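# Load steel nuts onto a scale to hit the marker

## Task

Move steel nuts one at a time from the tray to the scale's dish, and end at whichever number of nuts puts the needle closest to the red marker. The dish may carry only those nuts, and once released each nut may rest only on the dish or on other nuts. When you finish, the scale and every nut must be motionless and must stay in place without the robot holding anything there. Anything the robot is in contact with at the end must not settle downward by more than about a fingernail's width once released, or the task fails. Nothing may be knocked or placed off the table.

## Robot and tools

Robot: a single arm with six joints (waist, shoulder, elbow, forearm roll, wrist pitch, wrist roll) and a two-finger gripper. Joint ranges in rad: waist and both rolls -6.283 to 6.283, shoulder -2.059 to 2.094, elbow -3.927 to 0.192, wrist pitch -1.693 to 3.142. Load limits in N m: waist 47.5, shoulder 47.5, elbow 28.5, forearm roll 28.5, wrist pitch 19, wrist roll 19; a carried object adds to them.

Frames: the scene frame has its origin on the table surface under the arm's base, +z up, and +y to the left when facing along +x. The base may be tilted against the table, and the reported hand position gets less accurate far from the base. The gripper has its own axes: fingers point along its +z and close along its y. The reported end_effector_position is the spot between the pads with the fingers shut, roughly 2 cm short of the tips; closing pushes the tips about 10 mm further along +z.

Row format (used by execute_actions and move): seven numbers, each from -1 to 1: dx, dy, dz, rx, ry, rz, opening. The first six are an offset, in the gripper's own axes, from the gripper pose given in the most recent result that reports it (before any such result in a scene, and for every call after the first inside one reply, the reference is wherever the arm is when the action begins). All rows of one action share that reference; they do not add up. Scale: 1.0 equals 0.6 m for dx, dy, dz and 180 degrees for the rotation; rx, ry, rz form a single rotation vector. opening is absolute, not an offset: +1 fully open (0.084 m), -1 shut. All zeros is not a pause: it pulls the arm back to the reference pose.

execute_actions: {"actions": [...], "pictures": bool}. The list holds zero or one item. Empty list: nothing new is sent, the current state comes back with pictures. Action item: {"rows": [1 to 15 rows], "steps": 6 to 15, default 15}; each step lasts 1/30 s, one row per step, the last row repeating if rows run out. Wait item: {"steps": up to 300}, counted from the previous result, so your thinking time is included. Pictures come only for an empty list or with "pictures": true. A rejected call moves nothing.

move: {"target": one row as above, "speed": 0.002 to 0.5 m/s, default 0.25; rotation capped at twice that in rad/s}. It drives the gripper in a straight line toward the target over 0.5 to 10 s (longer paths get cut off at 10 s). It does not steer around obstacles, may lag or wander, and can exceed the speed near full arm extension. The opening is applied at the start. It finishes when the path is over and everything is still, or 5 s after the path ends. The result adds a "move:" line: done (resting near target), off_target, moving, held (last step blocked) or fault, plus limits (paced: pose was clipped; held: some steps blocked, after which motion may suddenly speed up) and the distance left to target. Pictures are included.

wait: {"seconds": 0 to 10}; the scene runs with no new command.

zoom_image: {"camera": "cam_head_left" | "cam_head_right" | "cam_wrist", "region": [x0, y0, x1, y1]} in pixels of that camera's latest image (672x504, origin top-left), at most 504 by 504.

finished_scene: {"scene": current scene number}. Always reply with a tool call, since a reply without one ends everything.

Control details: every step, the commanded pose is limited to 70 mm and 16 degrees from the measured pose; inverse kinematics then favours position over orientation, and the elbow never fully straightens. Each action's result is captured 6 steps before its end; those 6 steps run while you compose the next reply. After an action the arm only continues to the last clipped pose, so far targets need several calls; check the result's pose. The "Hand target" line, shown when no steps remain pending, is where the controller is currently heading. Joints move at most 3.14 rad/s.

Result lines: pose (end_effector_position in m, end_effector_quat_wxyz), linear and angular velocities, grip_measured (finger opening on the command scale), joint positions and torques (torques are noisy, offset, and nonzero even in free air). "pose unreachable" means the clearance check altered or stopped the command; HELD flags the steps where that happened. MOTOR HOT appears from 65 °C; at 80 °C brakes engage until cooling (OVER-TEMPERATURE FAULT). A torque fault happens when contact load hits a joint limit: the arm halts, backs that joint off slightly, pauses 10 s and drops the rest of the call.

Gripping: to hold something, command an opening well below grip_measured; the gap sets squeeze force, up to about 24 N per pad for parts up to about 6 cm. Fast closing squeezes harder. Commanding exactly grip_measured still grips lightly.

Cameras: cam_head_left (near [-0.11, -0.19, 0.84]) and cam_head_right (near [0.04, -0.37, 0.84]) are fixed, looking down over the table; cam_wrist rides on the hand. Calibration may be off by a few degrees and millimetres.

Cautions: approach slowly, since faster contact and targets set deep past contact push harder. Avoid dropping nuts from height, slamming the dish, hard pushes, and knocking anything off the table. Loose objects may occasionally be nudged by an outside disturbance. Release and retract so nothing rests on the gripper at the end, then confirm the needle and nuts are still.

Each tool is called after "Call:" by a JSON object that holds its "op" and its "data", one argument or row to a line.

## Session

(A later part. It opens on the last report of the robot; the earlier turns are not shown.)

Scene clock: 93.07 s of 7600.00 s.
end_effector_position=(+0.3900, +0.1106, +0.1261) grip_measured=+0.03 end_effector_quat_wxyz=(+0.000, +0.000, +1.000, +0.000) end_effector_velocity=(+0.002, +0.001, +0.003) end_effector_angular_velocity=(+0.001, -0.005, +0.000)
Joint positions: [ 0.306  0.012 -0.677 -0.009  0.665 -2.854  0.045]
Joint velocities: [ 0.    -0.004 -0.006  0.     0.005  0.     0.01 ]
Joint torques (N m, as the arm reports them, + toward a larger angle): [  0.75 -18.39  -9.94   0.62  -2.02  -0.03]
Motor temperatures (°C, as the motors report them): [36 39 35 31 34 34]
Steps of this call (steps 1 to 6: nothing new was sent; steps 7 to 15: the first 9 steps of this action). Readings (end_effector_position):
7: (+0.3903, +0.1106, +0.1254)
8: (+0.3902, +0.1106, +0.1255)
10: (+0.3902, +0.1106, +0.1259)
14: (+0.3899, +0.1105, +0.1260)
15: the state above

Call:
{"op": "move", "data": {
  "target": [-0.065, -0.2777, -0.0065, 0, 0, 0.328, -0.1],
  "speed": 0.35
}}

Call:
{"op": "move", "data": {
  "target": [0, 0, 0.08, 0, 0, 0, -0.1],
  "speed": 0.15
}}

Scene clock: 96.57 s of 7600.00 s.
end_effector_position=(+0.4281, -0.0556, +0.1297) grip_measured=-0.11 end_effector_quat_wxyz=(-0.001, +0.493, +0.870, +0.001) end_effector_velocity=(+0.001, -0.002, +0.000) end_effector_angular_velocity=(-0.002, -0.001, -0.010)
Joint positions: [-0.1    0.079 -0.776 -0.006  0.695 -2.234  0.039]
Joint velocities: [-0.003  0.003 -0.005 -0.003  0.001  0.009 -0.   ]
Joint torques (N m, as the arm reports them, + toward a larger angle): [  0.92 -19.48 -10.07   0.51  -1.87   0.08]
Motor temperatures (°C, as the motors report them): [36 39 35 31 34 34]
Hand target: +0.428, -0.056, +0.130; -0.001, +0.493, +0.870, +0.001
Off your previous action's commanded pose: 0.020 m, 0 deg at its last step (step 6 of this call).
Off the commanded pose: 0.001 m, 0 deg.
Kept back: nothing.
move: done
camera_calibration (this result's frames):
cam_wrist: T_world_to_cam=[[0.851281, 0.524638, 0.00867057, -0.303945], [0.524677, -0.851296, -0.00287447, -0.206054], [0.00587317, 0.00699623, -0.999958, 0.254104], [0, 0, 0, 1]] pos_world=[0.365363, -0.0177295, 0.256137]

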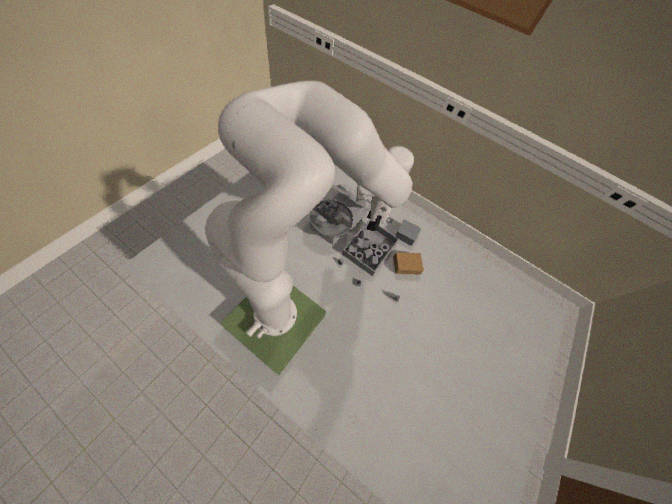

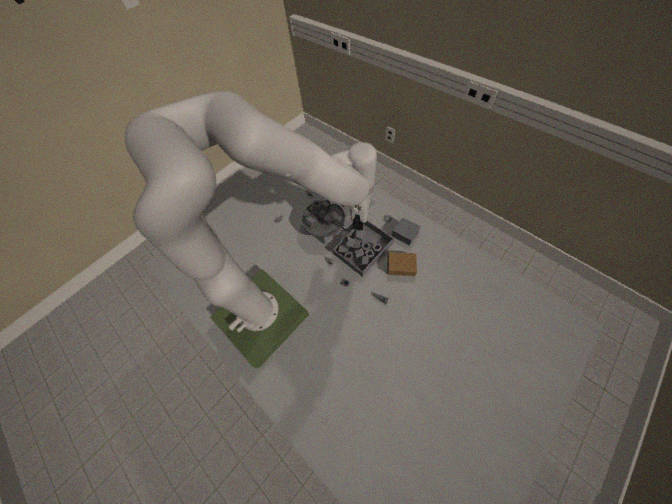

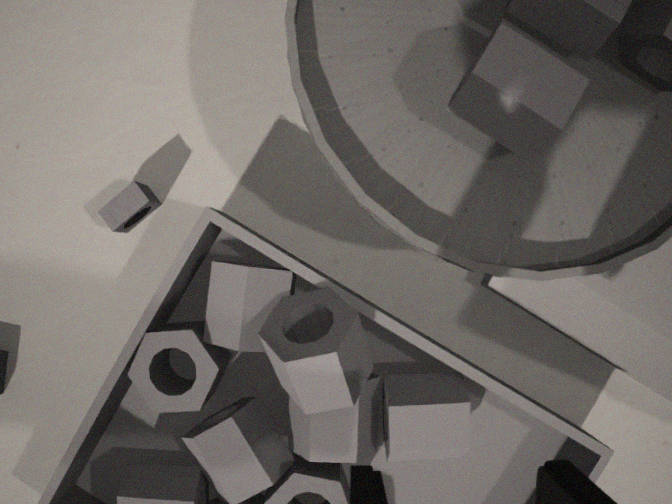

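Scene clock: 97.43 s of 7600.00 s.
end_effector_position=(+0.4284, -0.0554, +0.0823) grip_measured=-0.11 end_effector_quat_wxyz=(-0.000, +0.492, +0.870, +0.001) end_effector_velocity=(+0.000, -0.000, -0.002) end_effector_angular_velocity=(-0.000, -0.001, -0.001)
Joint positions: [-0.101  0.197 -0.755 -0.006  0.556 -2.233  0.039]
Joint velocities: [-0.001  0.005  0.    -0.    -0.007  0.    -0.   ]
Joint torques (N m, as the arm reports them, + toward a larger angle): [  1.13 -20.82  -9.14   0.36  -1.83   0.05]
Motor temperatures (°C, as the motors report them): [36 39 35 31 34 34]
Hand target: +0.428, -0.055, +0.082; -0.001, +0.492, +0.870, +0.001
Off the commanded pose: 0.001 m, 0 deg.
Kept back: nothing.
move: done
camera_calibration (this result's frames):
cam_wrist: T_world_to_cam=[[0.851179, 0.524791, 0.0094064, -0.303852], [0.524833, -0.851201, -0.00259511, -0.206247], [0.00664485, 0.0071457, -0.999952, 0.206326], [0, 0, 0, 1]] pos_world=[0.365507, -0.0175734, 0.208639]

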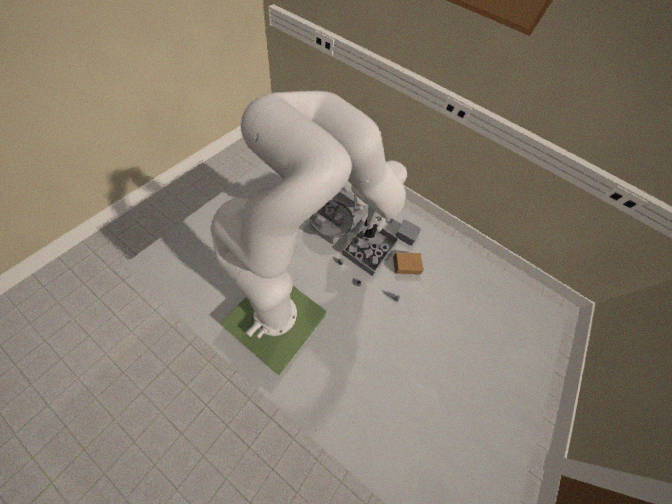

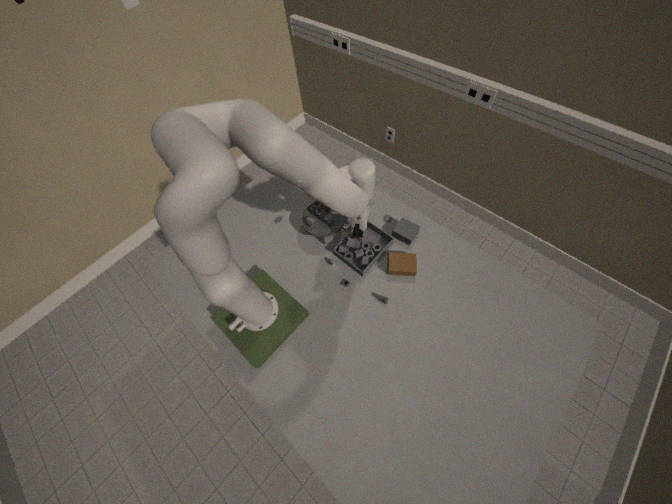

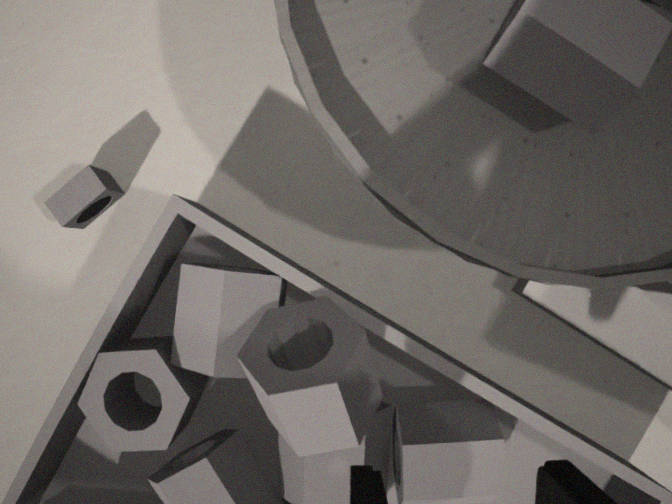

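Call:
{"op": "execute_actions", "data": {
  "actions": [
    {"rows": [[0,0,-0.005,0,0,0,0.0],[0,0,-0.012,0,0,-0.005,0.0],[0,0,-0.02,0,0,-0.01,0.0],[0,0,-0.027,0,0,-0.016,0.0],[0.003,-0.003,-0.032,0,0,-0.022,0.0],[0.008,-0.009,-0.035,0,0,-0.028,0.0],[0.015,-0.017,-0.035,0,0,-0.034,0.0],[0.023,-0.026,-0.035,0,0,-0.04,0.0],[0.031,-0.036,-0.035,0,0,-0.045,0.0],[0.039,-0.045,-0.035,0,0,-0.05,0.0],[0.046,-0.053,-0.035,0,0,-0.054,0.0],[0.052,-0.06,-0.035,0,0,-0.056,0.0]], "steps": 15}
  ]
}}

Call:
{"op": "wait", "data": {
  "seconds": 0.3
}}

Scene clock: 99.40 s of 7600.00 s.
end_effector_position=(+0.4230, -0.0543, +0.0993) grip_measured=-0.01 end_effector_quat_wxyz=(+0.002, +0.461, +0.887, +0.000) end_effector_velocity=(-0.106, +0.020, +0.044) end_effector_angular_velocity=(-0.017, +0.015, +0.475)
Joint positions: [-0.099  0.136 -0.736 -0.011  0.595 -2.3    0.044]
Joint velocities: [ 0.022 -0.407  0.379 -0.029  0.04  -0.43   0.   ]
Joint torques (N m, as the arm reports them, + toward a larger angle): [  0.91 -19.5   -7.35   0.64  -1.69  -0.01]
Motor temperatures (°C, as the motors report them): [36 39 35 31 34 34]
Steps of this call (steps 1 to 50: nothing new was sent; steps 51 to 59: the first 9 steps of this action). Readings (end_effector_position):
51: (+0.4281, -0.0553, +0.0818)
52: (+0.4279, -0.0553, +0.0822)
54: (+0.4275, -0.0553, +0.0853)
58: (+0.4259, -0.0549, +0.0973)
59: the state above

Scene clock: 99.90 s of 7600.00 s.
end_effector_position=(+0.3825, -0.0473, +0.1022) grip_measured=-0.01 end_effector_quat_wxyz=(-0.001, +0.415, +0.910, -0.000) end_effector_velocity=(-0.005, +0.001, -0.001) end_effector_angular_velocity=(+0.001, +0.002, +0.007)
Joint positions: [-0.094  0.013 -0.59  -0.009  0.576 -2.399  0.044]
Joint velocities: [-0.    -0.012  0.016  0.002 -0.002 -0.009 -0.   ]
Joint torques (N m, as the arm reports them, + toward a larger angle): [  0.97 -17.4   -9.27   0.57  -1.88   0.07]
Motor temperatures (°C, as the motors report them): [36 39 35 31 34 34]
Hand target: +0.382, -0.047, +0.102; -0.001, +0.414, +0.910, -0.000
Off the commanded pose: 0.001 m, 0 deg.
Kept back: nothing.
Steps of this call (steps 1 to 6: the last 6 steps of your previous action; steps 7 to 15: nothing new was sent). Readings (end_effector_position):
1: (+0.4189, -0.0536, +0.1004)
2: (+0.4136, -0.0527, +0.1007)
4: (+0.4016, -0.0506, +0.1004)
8: (+0.3858, -0.0479, +0.1009)
15: the state above
camera_calibration (this result's frames):
cam_wrist: T_world_to_cam=[[0.7471, 0.664672, 0.00725729, -0.22261], [0.664702, -0.747104, -0.00281249, -0.223771], [0.00355257, 0.00692514, -0.99997, 0.227685], [0, 0, 0, 1]] pos_world=[0.314244, -0.0207946, 0.228664]

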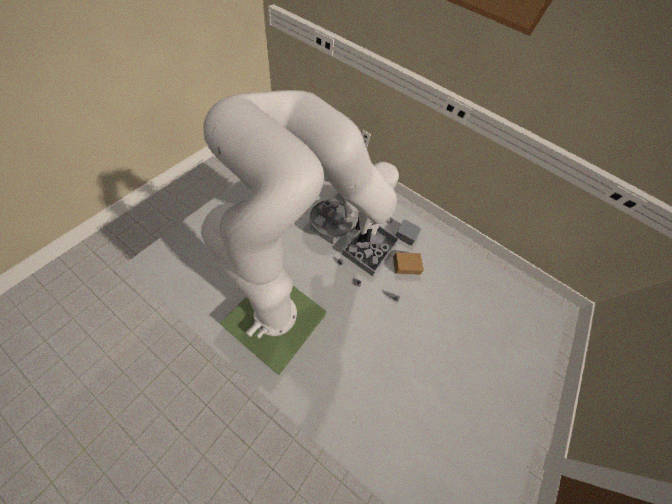

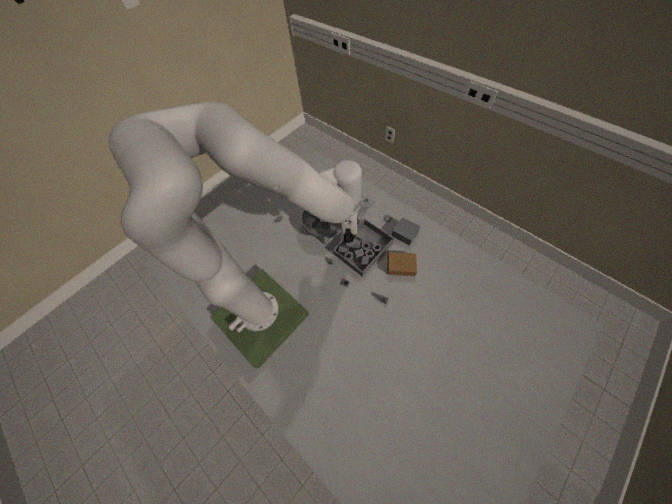

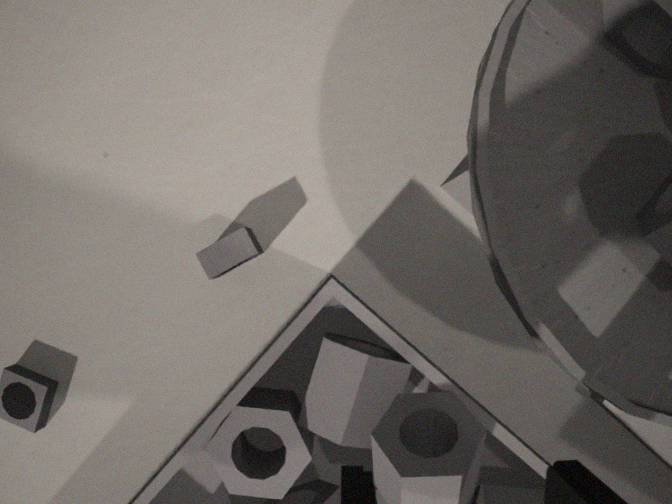

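Call:
{"op": "move", "data": {
  "target": [0.002, -0.005, 0.062, 0, 0, 0, 0.0],
  "speed": 0.04
}}

Scene clock: 101.40 s of 7600.00 s.
end_effector_position=(+0.3795, -0.0482, +0.0654) grip_measured=-0.01 end_effector_quat_wxyz=(-0.001, +0.415, +0.910, +0.000) end_effector_velocity=(+0.002, -0.001, -0.001) end_effector_angular_velocity=(-0.001, -0.007, -0.001)
Joint positions: [-0.098  0.118 -0.571 -0.011  0.452 -2.402  0.044]
Joint velocities: [-0.002  0.005 -0.001 -0.001 -0.01   0.     0.   ]
Joint torques (N m, as the arm reports them, + toward a larger angle): [  0.92 -18.41  -8.29   0.54  -1.73  -0.17]
Motor temperatures (°C, as the motors report them): [36 39 35 31 34 34]
Hand target: +0.379, -0.048, +0.065; -0.001, +0.415, +0.910, +0.000
Off the commanded pose: 0.000 m, 0 deg.
Kept back: nothing.
move: done
camera_calibration (this result's frames):
cam_wrist: T_world_to_cam=[[0.747007, 0.664773, 0.00760823, -0.219481], [0.664806, -0.747011, -0.00278925, -0.222614], [0.00382922, 0.00714158, -0.999967, 0.190731], [0, 0, 0, 1]] pos_world=[0.311218, -0.0217522, 0.191774]

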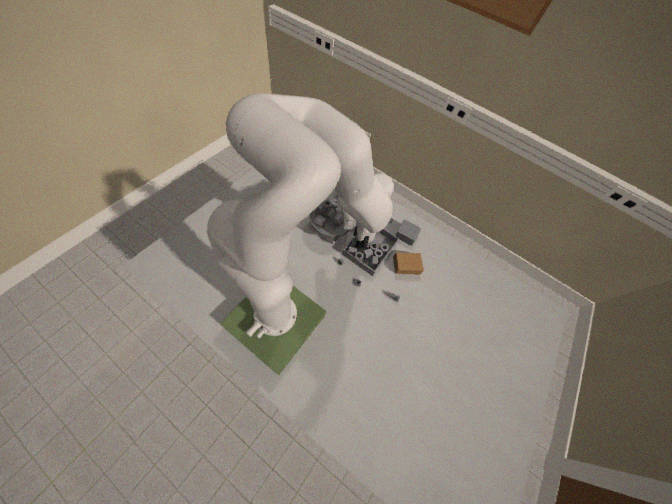

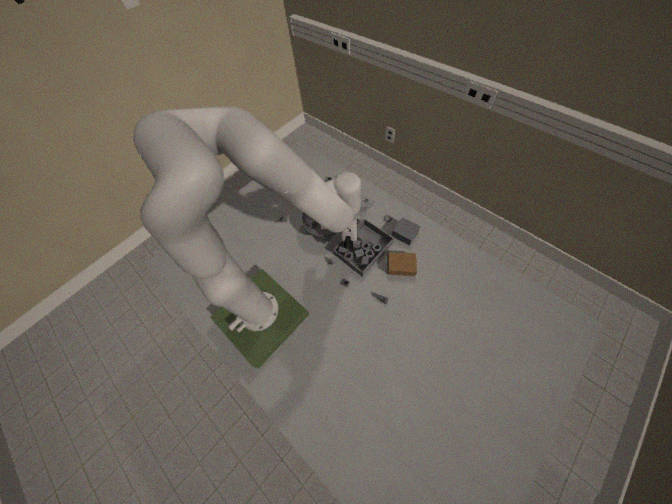

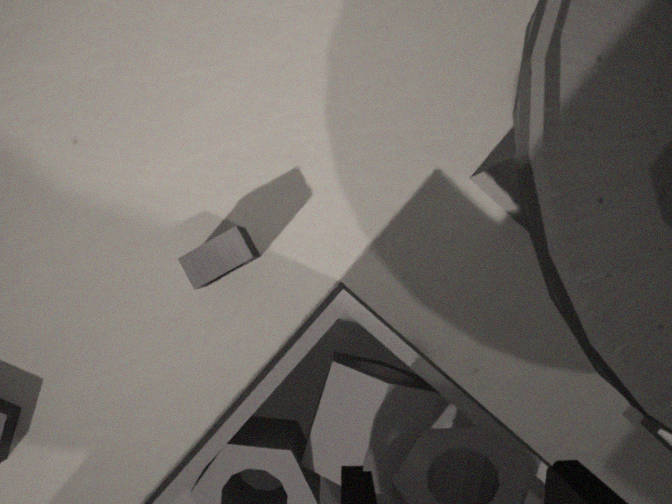

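Call:
{"op": "move", "data": {
  "target": [0.003, 0.001, 0.0065, 0, 0, 0, -0.12],
  "speed": 0.015
}}

Scene clock: 102.37 s of 7600.00 s.
end_effector_position=(+0.3788, -0.0465, +0.0615) grip_measured=-0.13 end_effector_quat_wxyz=(-0.001, +0.415, +0.910, +0.000) end_effector_velocity=(+0.001, -0.000, +0.000) end_effector_angular_velocity=(-0.001, -0.004, +0.002)
Joint positions: [-0.094  0.128 -0.568 -0.011  0.439 -2.397  0.038]
Joint velocities: [ 0.001  0.001 -0.001 -0.002 -0.005  0.001 -0.   ]
Joint torques (N m, as the arm reports them, + toward a larger angle): [  0.62 -18.24  -8.13   0.49  -1.98   0.02]
Motor temperatures (°C, as the motors report them): [36 39 35 31 34 34]
Hand target: +0.379, -0.046, +0.061; -0.001, +0.415, +0.910, +0.000
Off the commanded pose: 0.000 m, 0 deg.
Kept back: nothing.
move: done
camera_calibration (this result's frames):
cam_wrist: T_world_to_cam=[[0.74699, 0.664792, 0.00756848, -0.220039], [0.664824, -0.746994, -0.00286092, -0.220855], [0.00375169, 0.00716879, -0.999967, 0.186945], [0, 0, 0, 1]] pos_world=[0.310496, -0.0200378, 0.187973]

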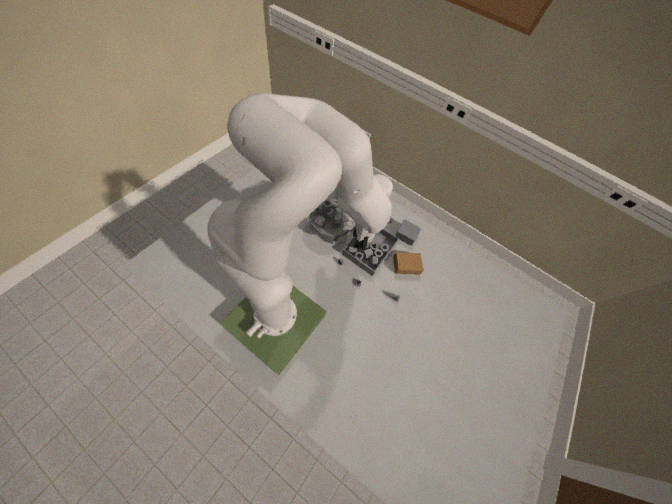

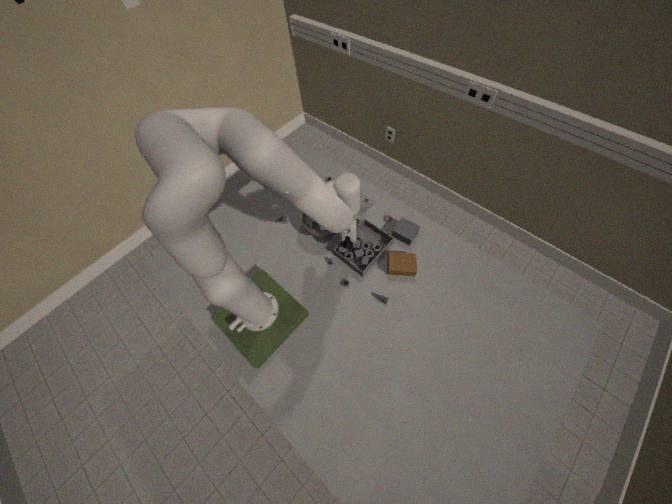

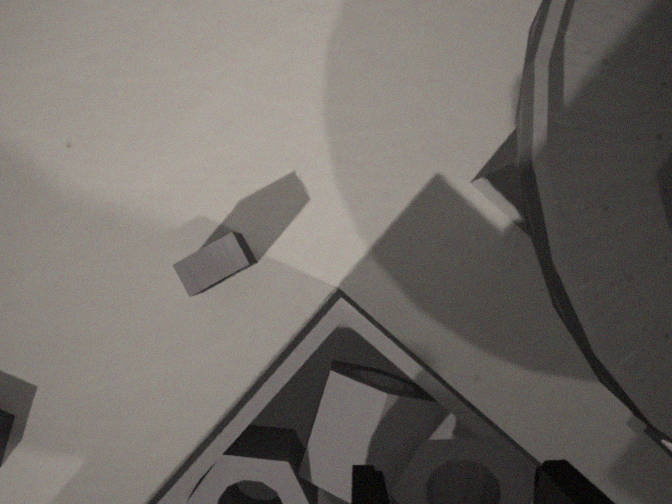

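Call:
{"op": "execute_actions", "data": {
  "actions": [
    {"rows": [[0,-0.001,0,0,0,0,-0.18],[0,-0.002,0,0,0,0,-0.24],[0,-0.002,0,0,0,0,-0.3],[0,-0.002,0,0,0,0,-0.4],[0,-0.002,0,0,0,0,-0.55],[0,-0.002,0,0,0,0,-0.7]], "steps": 14}
  ]
}}

Call:
{"op": "move", "data": {
  "target": [0, 0, -0.14, 0, 0, 0, -0.7],
  "speed": 0.1
}}

Scene clock: 102.77 s of 7600.00 s.
end_effector_position=(+0.3786, -0.0471, +0.0619) grip_measured=-0.28 end_effector_quat_wxyz=(-0.000, +0.414, +0.910, +0.000) end_effector_velocity=(-0.001, -0.001, -0.000) end_effector_angular_velocity=(+0.000, +0.001, -0.000)
Joint positions: [-0.096  0.126 -0.566 -0.011  0.437 -2.399  0.032]
Joint velocities: [-0.003 -0.002  0.003  0.    -0.    -0.003 -0.   ]
Joint torques (N m, as the arm reports them, + toward a larger angle): [  0.24 -17.53  -7.36   0.28  -1.01  -0.24]
Motor temperatures (°C, as the motors report them): [36 39 35 31 34 34]
Steps of this call (steps 1 to 4: nothing new was sent; steps 5 to 12: the first 8 steps of this action). Readings (end_effector_position):
5: (+0.3788, -0.0464, +0.0615)
6: (+0.3787, -0.0465, +0.0615)
8: (+0.3789, -0.0468, +0.0618)
12: the state above

Scene clock: 104.27 s of 7600.00 s.
end_effector_position=(+0.3781, -0.0475, +0.1452) grip_measured=-0.29 end_effector_quat_wxyz=(-0.001, +0.415, +0.910, -0.000) end_effector_velocity=(+0.001, +0.000, +0.003) end_effector_angular_velocity=(+0.000, -0.001, -0.001)
Joint positions: [-0.095 -0.114 -0.604 -0.008  0.717 -2.402  0.032]
Joint velocities: [ 0.    -0.007 -0.004  0.001  0.01   0.001  0.   ]
Joint torques (N m, as the arm reports them, + toward a larger angle): [  1.07 -16.38 -10.37   0.46  -1.95  -0.06]
Motor temperatures (°C, as the motors report them): [36 39 35 31 34 34]
Hand target: +0.378, -0.048, +0.146; -0.000, +0.415, +0.910, -0.000
Off your previous action's commanded pose: 0.001 m, 0 deg at its last step (step 6 of this call).
Off the commanded pose: 0.001 m, 0 deg.
Kept back: nothing.
move: done
camera_calibration (this result's frames):
cam_wrist: T_world_to_cam=[[0.747161, 0.664602, 0.00743905, -0.219494], [0.664631, -0.747168, -0.00227094, -0.220931], [0.00404896, 0.00664098, -0.99997, 0.270471], [0, 0, 0, 1]] pos_world=[0.30974, -0.0209927, 0.271594]

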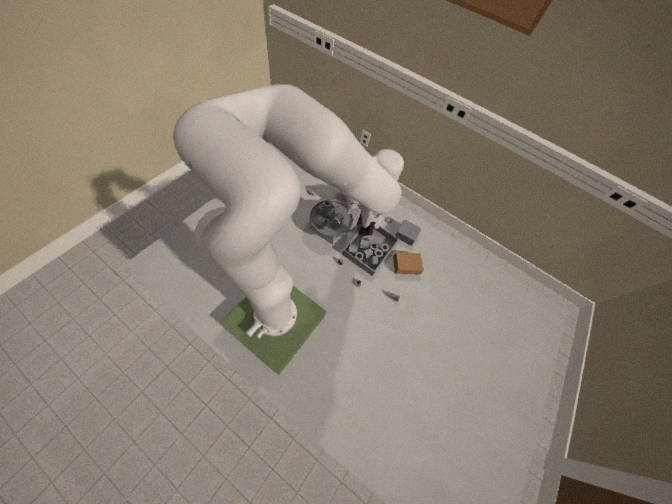

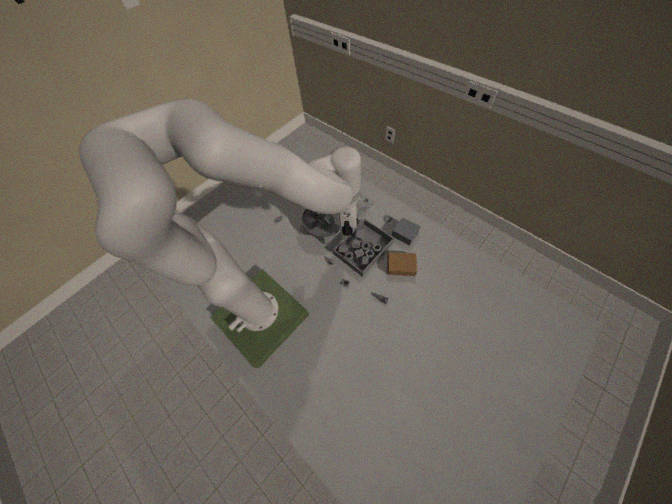

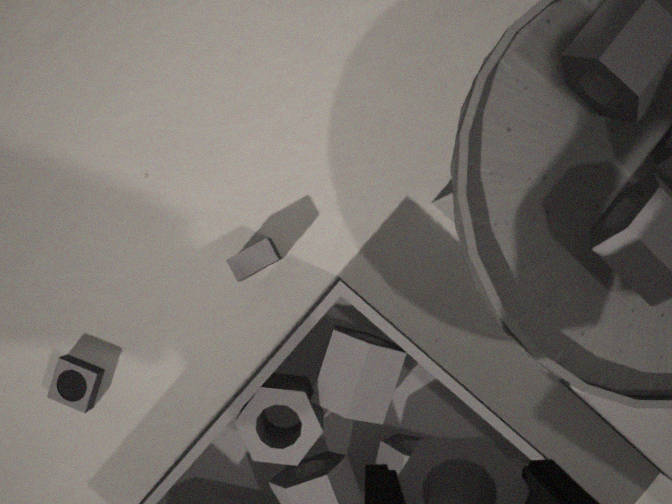

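Call:
{"op": "move", "data": {
  "target": [0.1645, 0.0686, 0.017, -0.0831, -0.1823, -0.2635, -0.7],
  "speed": 0.3
}}

Scene clock: 110.30 s of 7600.00 s.
end_effector_position=(+0.3446, +0.0541, +0.1357) grip_measured=-0.29 end_effector_quat_wxyz=(+0.256, -0.009, +0.966, +0.027) end_effector_velocity=(-0.001, -0.000, -0.001) end_effector_angular_velocity=(-0.016, +0.007, -0.001)
Joint positions: [-0.047 -0.325 -0.114 -0.865 -0.117 -2.35   0.032]
Joint velocities: [-0.023  0.007 -0.027 -0.17   0.021  0.144  0.   ]
Joint torques (N m, as the arm reports them, + toward a larger angle): [ 1.16 -9.62 -8.79  0.91 -2.86  0.12]
Motor temperatures (°C, as the motors report them): [36 39 35 31 34 34]
Hand target: +0.345, +0.054, +0.136; +0.256, -0.009, +0.966, +0.026
Off the commanded pose: 0.001 m, 6 deg.
Kept back: nothing.
move: off_target
camera_calibration (this result's frames):
cam_wrist: T_world_to_cam=[[-0.0447818, 0.997756, 0.0497782, -0.0128504], [0.868961, 0.0143218, 0.494673, -0.301841], [0.49285, 0.0654077, -0.867652, 0.0708549], [0, 0, 0, 1]] pos_world=[0.226792, 0.01251, 0.21143]

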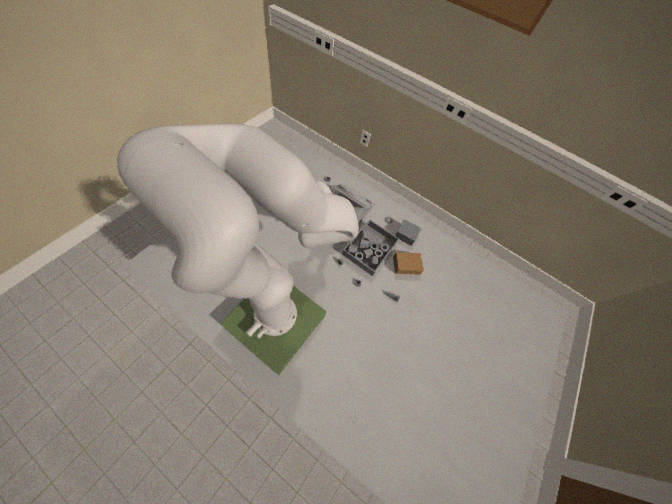

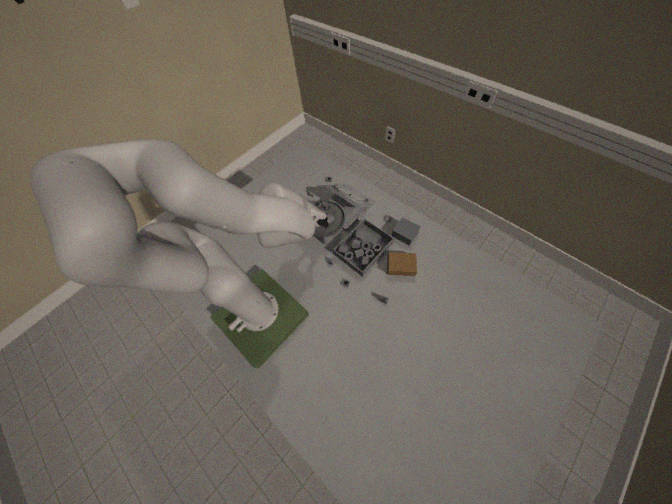

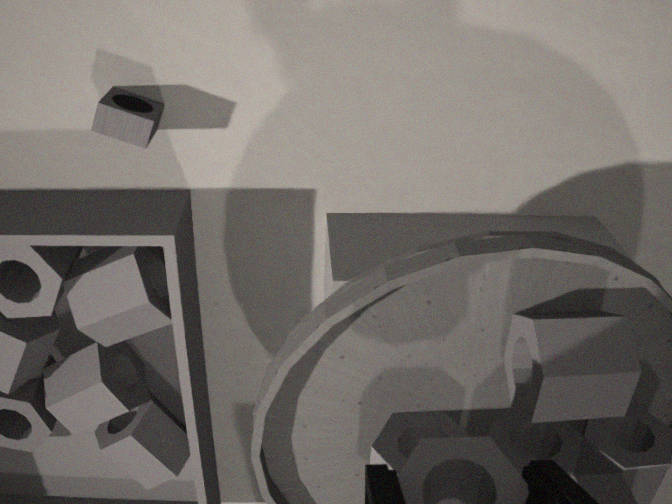

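Call:
{"op": "move", "data": {
  "target": [0.0206, -0.0018, 0.0362, 0, 0, 0, -0.7],
  "speed": 0.04
}}

Scene clock: 111.57 s of 7600.00 s.
end_effector_position=(+0.3446, +0.0542, +0.1116) grip_measured=-0.29 end_effector_quat_wxyz=(+0.227, -0.013, +0.973, +0.042) end_effector_velocity=(+0.001, +0.000, -0.001) end_effector_angular_velocity=(+0.008, -0.005, +0.005)
Joint positions: [-0.079 -0.186 -0.156 -0.881 -0.169 -2.372  0.032]
Joint velocities: [ 0.022  0.006  0.02   0.143 -0.02  -0.127  0.   ]
Joint torques (N m, as the arm reports them, + toward a larger angle): [  0.43 -11.64  -7.7    0.72  -3.18  -0.12]
Motor temperatures (°C, as the motors report them): [36 39 35 31 34 34]
Hand target: +0.345, +0.054, +0.111; +0.227, -0.013, +0.973, +0.043
Off the commanded pose: 0.001 m, 4 deg.
Kept back: nothing.
move: off_target
camera_calibration (this result's frames):
cam_wrist: T_world_to_cam=[[-0.0588915, 0.995163, 0.0786292, -0.00991215], [0.896391, 0.0180525, 0.442897, -0.293767], [0.439335, 0.0965653, -0.893118, 0.0694937], [0, 0, 0, 1]] pos_world=[0.232216, 0.00845675, 0.192954]

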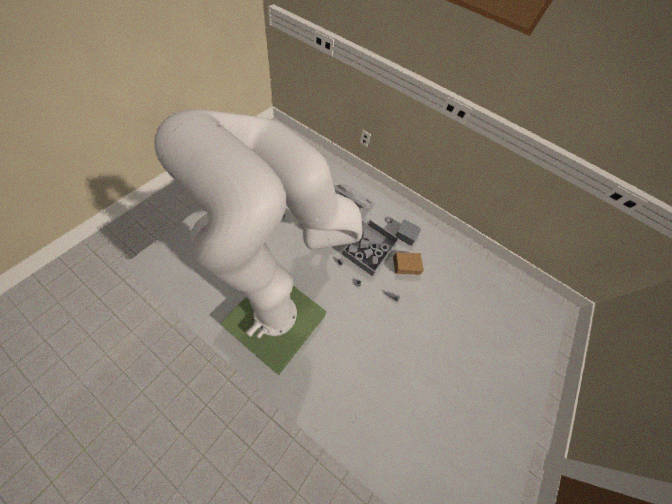

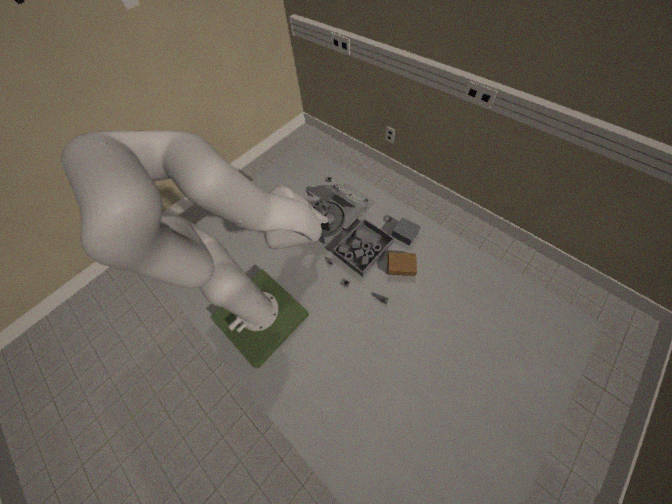

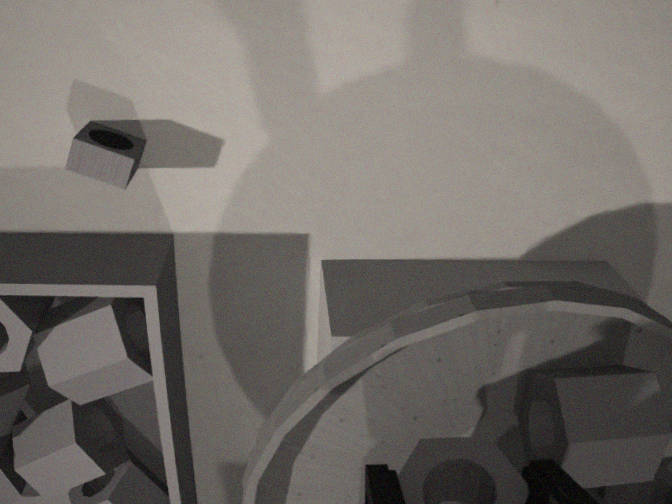

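Call:
{"op": "move", "data": {
  "target": [0.003, 0, -0.0015, 0.0036, -0.0298, -0.0429, -0.7],
  "speed": 0.08
}}

Scene clock: 114.97 s of 7600.00 s.
end_effector_position=(+0.3426, +0.0538, +0.1116) grip_measured=-0.29 end_effector_quat_wxyz=(+0.274, -0.076, +0.958, +0.026) end_effector_velocity=(+0.001, +0.001, +0.000) end_effector_angular_velocity=(-0.026, -0.016, -0.016)
Joint positions: [ 0.168 -0.17  -0.032 -0.034 -0.357 -3.126  0.032]
Joint velocities: [ 0.149  0.009  0.004  0.322 -0.023 -0.177 -0.   ]
Joint torques (N m, as the arm reports them, + toward a larger angle): [  0.45 -10.77  -7.14   0.28  -3.11   0.12]
Motor temperatures (°C, as the motors report them): [36 39 35 31 34 34]
Hand target: +0.343, +0.054, +0.112; +0.275, -0.076, +0.958, +0.024
Off the commanded pose: 0.000 m, 0 deg.
Kept back: nothing.
move: done
camera_calibration (this result's frames):
cam_wrist: T_world_to_cam=[[-0.174503, 0.984625, 0.00794503, 0.0384094], [0.83704, 0.144088, 0.527828, -0.287889], [0.518568, 0.0987578, -0.849314, 0.0382859], [0, 0, 0, 1]] pos_world=[0.227824, -0.00011857, 0.184168]

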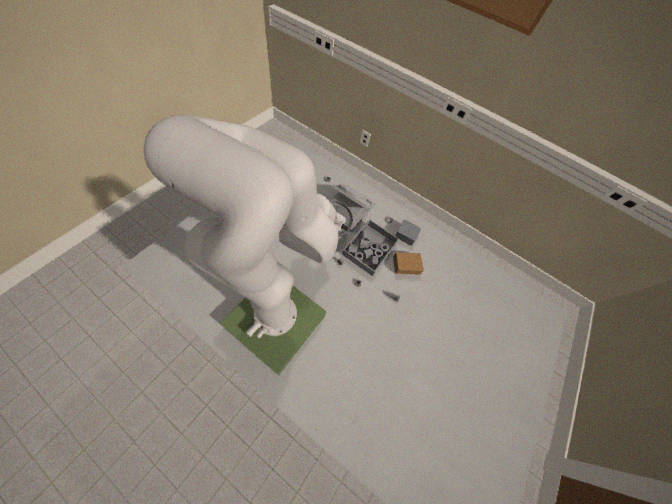

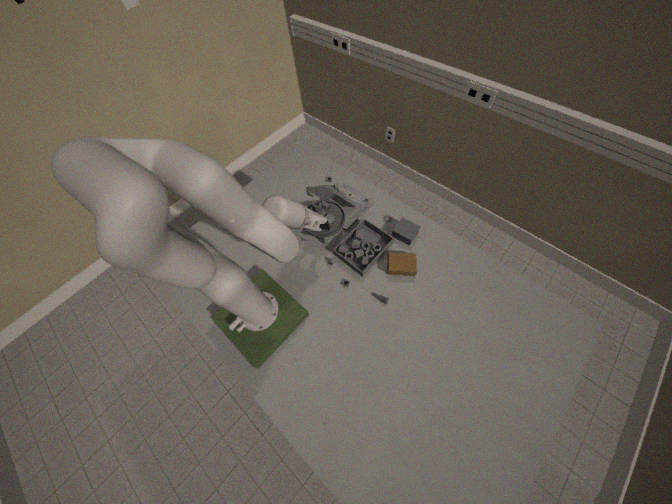

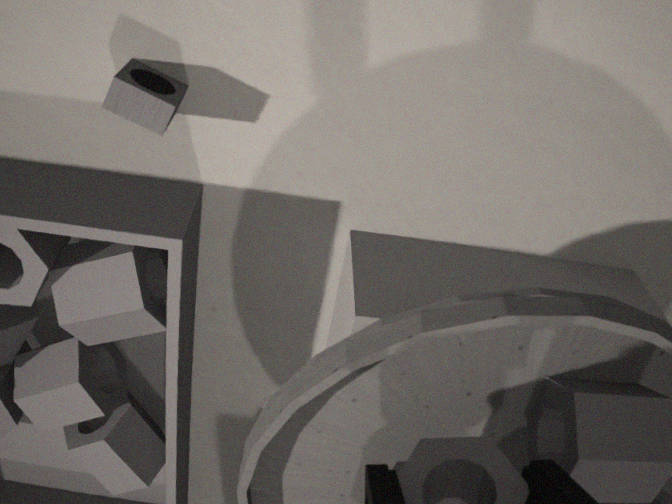

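Call:
{"op": "move", "data": {
  "target": [0.0159, -0.005, 0.0254, 0, -0.017, 0, -0.7],
  "speed": 0.03
}}

Scene clock: 116.37 s of 7600.00 s.
end_effector_position=(+0.3430, +0.0511, +0.0939) grip_measured=-0.28 end_effector_quat_wxyz=(+0.299, -0.076, +0.951, +0.028) end_effector_velocity=(+0.002, +0.000, -0.000) end_effector_angular_velocity=(+0.003, -0.013, +0.002)
Joint positions: [ 0.153  0.025 -0.031 -0.038 -0.605 -3.138  0.032]
Joint velocities: [-0.005  0.023 -0.002 -0.007 -0.034  0.    -0.   ]
Joint torques (N m, as the arm reports them, + toward a larger angle): [  1.18 -11.95  -5.08   0.6   -3.17  -0.07]
Motor temperatures (°C, as the motors report them): [36 39 35 31 34 34]
Hand target: +0.343, +0.051, +0.094; +0.299, -0.076, +0.951, +0.028
Off the commanded pose: 0.000 m, 0 deg.
Kept back: nothing.
move: done
camera_calibration (this result's frames):
cam_wrist: T_world_to_cam=[[-0.174421, 0.984643, 0.00749756, 0.0412633], [0.808499, 0.138864, 0.57188, -0.272584], [0.562056, 0.105809, -0.820303, 0.00529465], [0, 0, 0, 1]] pos_world=[0.224605, -0.00333768, 0.159919]

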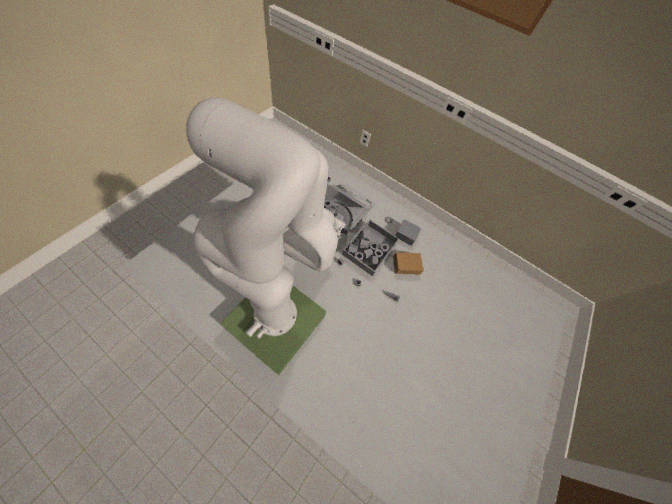

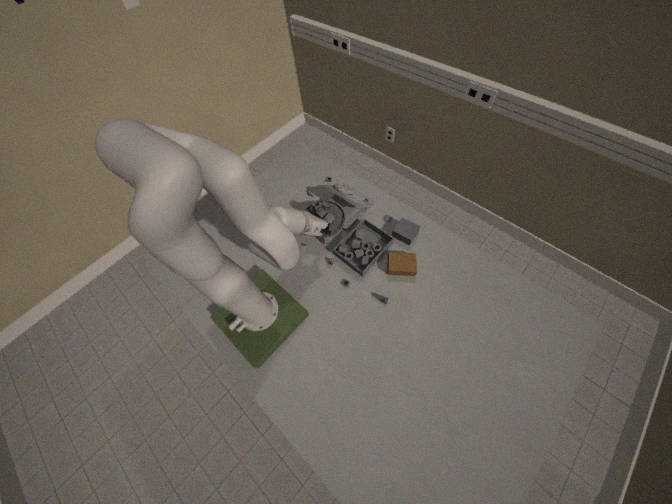

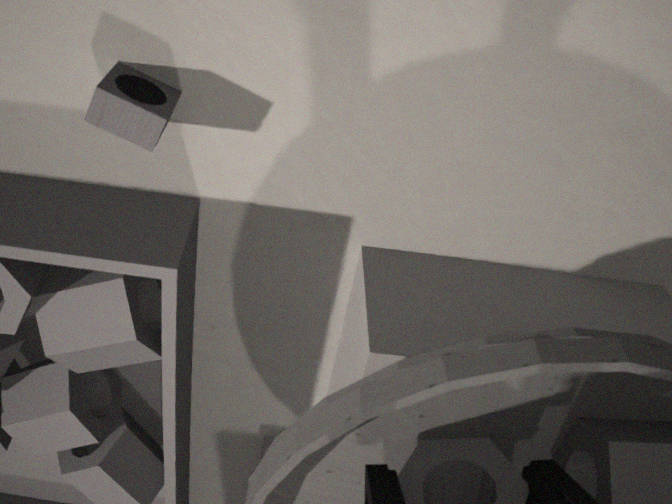

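Call:
{"op": "move", "data": {
  "target": [0.0029, 0, 0.0041, 0, 0, 0, -0.7],
  "speed": 0.012
}}

Scene clock: 117.30 s of 7600.00 s.
end_effector_position=(+0.3430, +0.0512, +0.0910) grip_measured=-0.28 end_effector_quat_wxyz=(+0.299, -0.076, +0.951, +0.028) end_effector_velocity=(-0.000, +0.000, -0.001) end_effector_angular_velocity=(-0.001, +0.002, +0.001)
Joint positions: [ 0.154  0.048 -0.035 -0.036 -0.624 -3.139  0.032]
Joint velocities: [ 0.001  0.008 -0.001  0.001 -0.005 -0.001  0.   ]
Joint torques (N m, as the arm reports them, + toward a larger angle): [  1.18 -11.36  -5.14   0.39  -2.71  -0.02]
Motor temperatures (°C, as the motors report them): [36 39 35 31 34 34]
Hand target: +0.343, +0.051, +0.091; +0.299, -0.076, +0.951, +0.028
Off the commanded pose: 0.000 m, 0 deg.
Kept back: nothing.
move: done
camera_calibration (this result's frames):
cam_wrist: T_world_to_cam=[[-0.174451, 0.984637, 0.00753778, 0.0412552], [0.808371, 0.138842, 0.572065, -0.270918], [0.56223, 0.105891, -0.820174, 0.0028806], [0, 0, 0, 1]] pos_world=[0.22458, -0.0033116, 0.157034]

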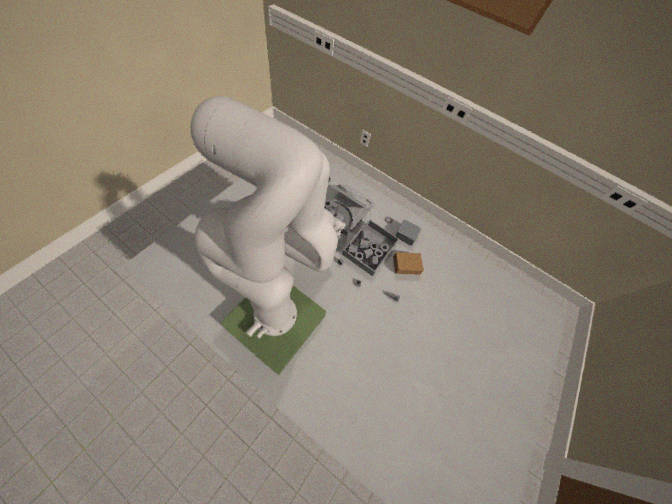

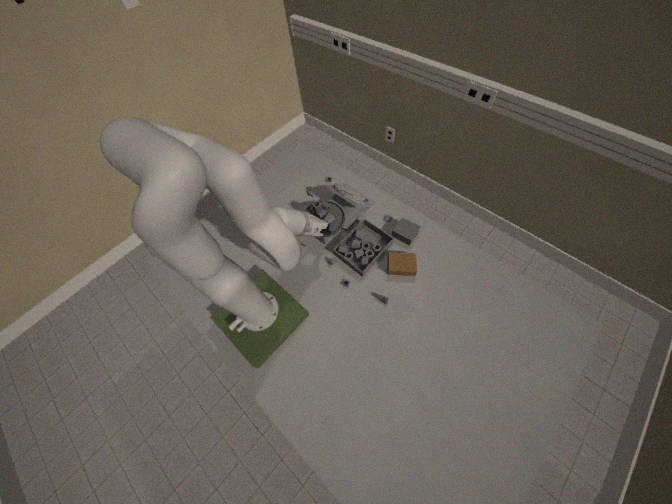

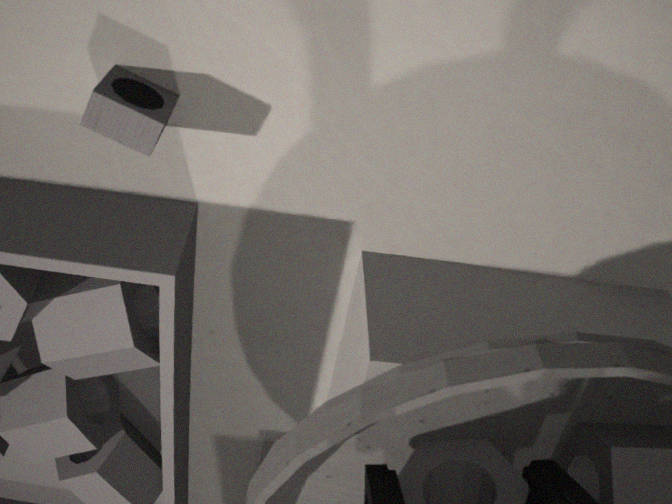

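Contact. Release gently.

Call:
{"op": "execute_actions", "data": {
  "actions": [
    {"rows": [[0,0,0,0,0,0,-0.4],[0,0,0,0,0,0,-0.3],[0,0,0,0,0,0,-0.26],[0,0,0,0,0,0,-0.23],[0,0,0,0,0,0,-0.2],[0,0,0,0,0,0,-0.16],[0,0,0,0,0,0,-0.12]], "steps": 15}
  ],
  "pictures": true
}}

Scene clock: 117.80 s of 7600.00 s.
end_effector_position=(+0.3433, +0.0511, +0.0911) grip_measured=-0.15 end_effector_quat_wxyz=(+0.299, -0.076, +0.951, +0.028) end_effector_velocity=(-0.000, +0.000, -0.000) end_effector_angular_velocity=(+0.000, +0.001, +0.001)
Joint positions: [ 0.154  0.048 -0.036 -0.036 -0.624 -3.139  0.038]
Joint velocities: [-0.    -0.     0.    -0.001  0.001  0.     0.013]
Joint torques (N m, as the arm reports them, + toward a larger angle): [  1.25 -11.6   -4.51   0.54  -3.05  -0.1 ]
Motor temperatures (°C, as the motors report them): [36 39 35 31 34 34]
Steps of this call (steps 1 to 6: nothing new was sent; steps 7 to 15: the first 9 steps of this action). Readings (end_effector_position):
7: (+0.3430, +0.0512, +0.0909)
8: (+0.3430, +0.0512, +0.0909)
10: (+0.3430, +0.0512, +0.0910)
14: (+0.3433, +0.0512, +0.0911)
15: the state above
camera_calibration (this result's frames):
cam_wrist: T_world_to_cam=[[-0.174244, 0.984674, 0.00751369, 0.041256], [0.80815, 0.138639, 0.572427, -0.2712], [0.562613, 0.105814, -0.819921, 0.00264102], [0, 0, 0, 1]] pos_world=[0.224873, -0.00330431, 0.157098]

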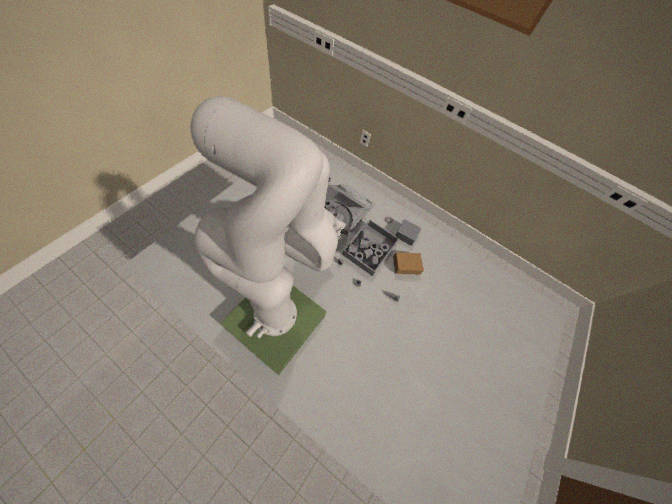

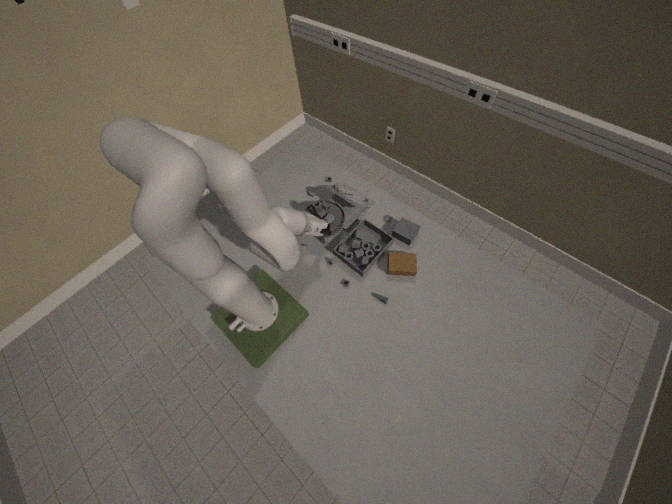

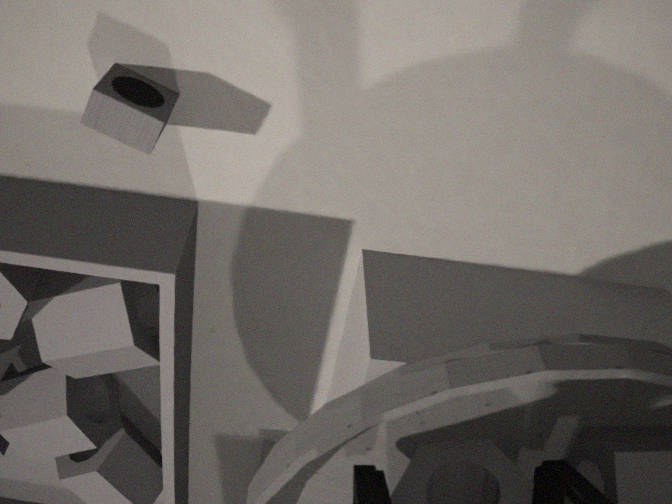

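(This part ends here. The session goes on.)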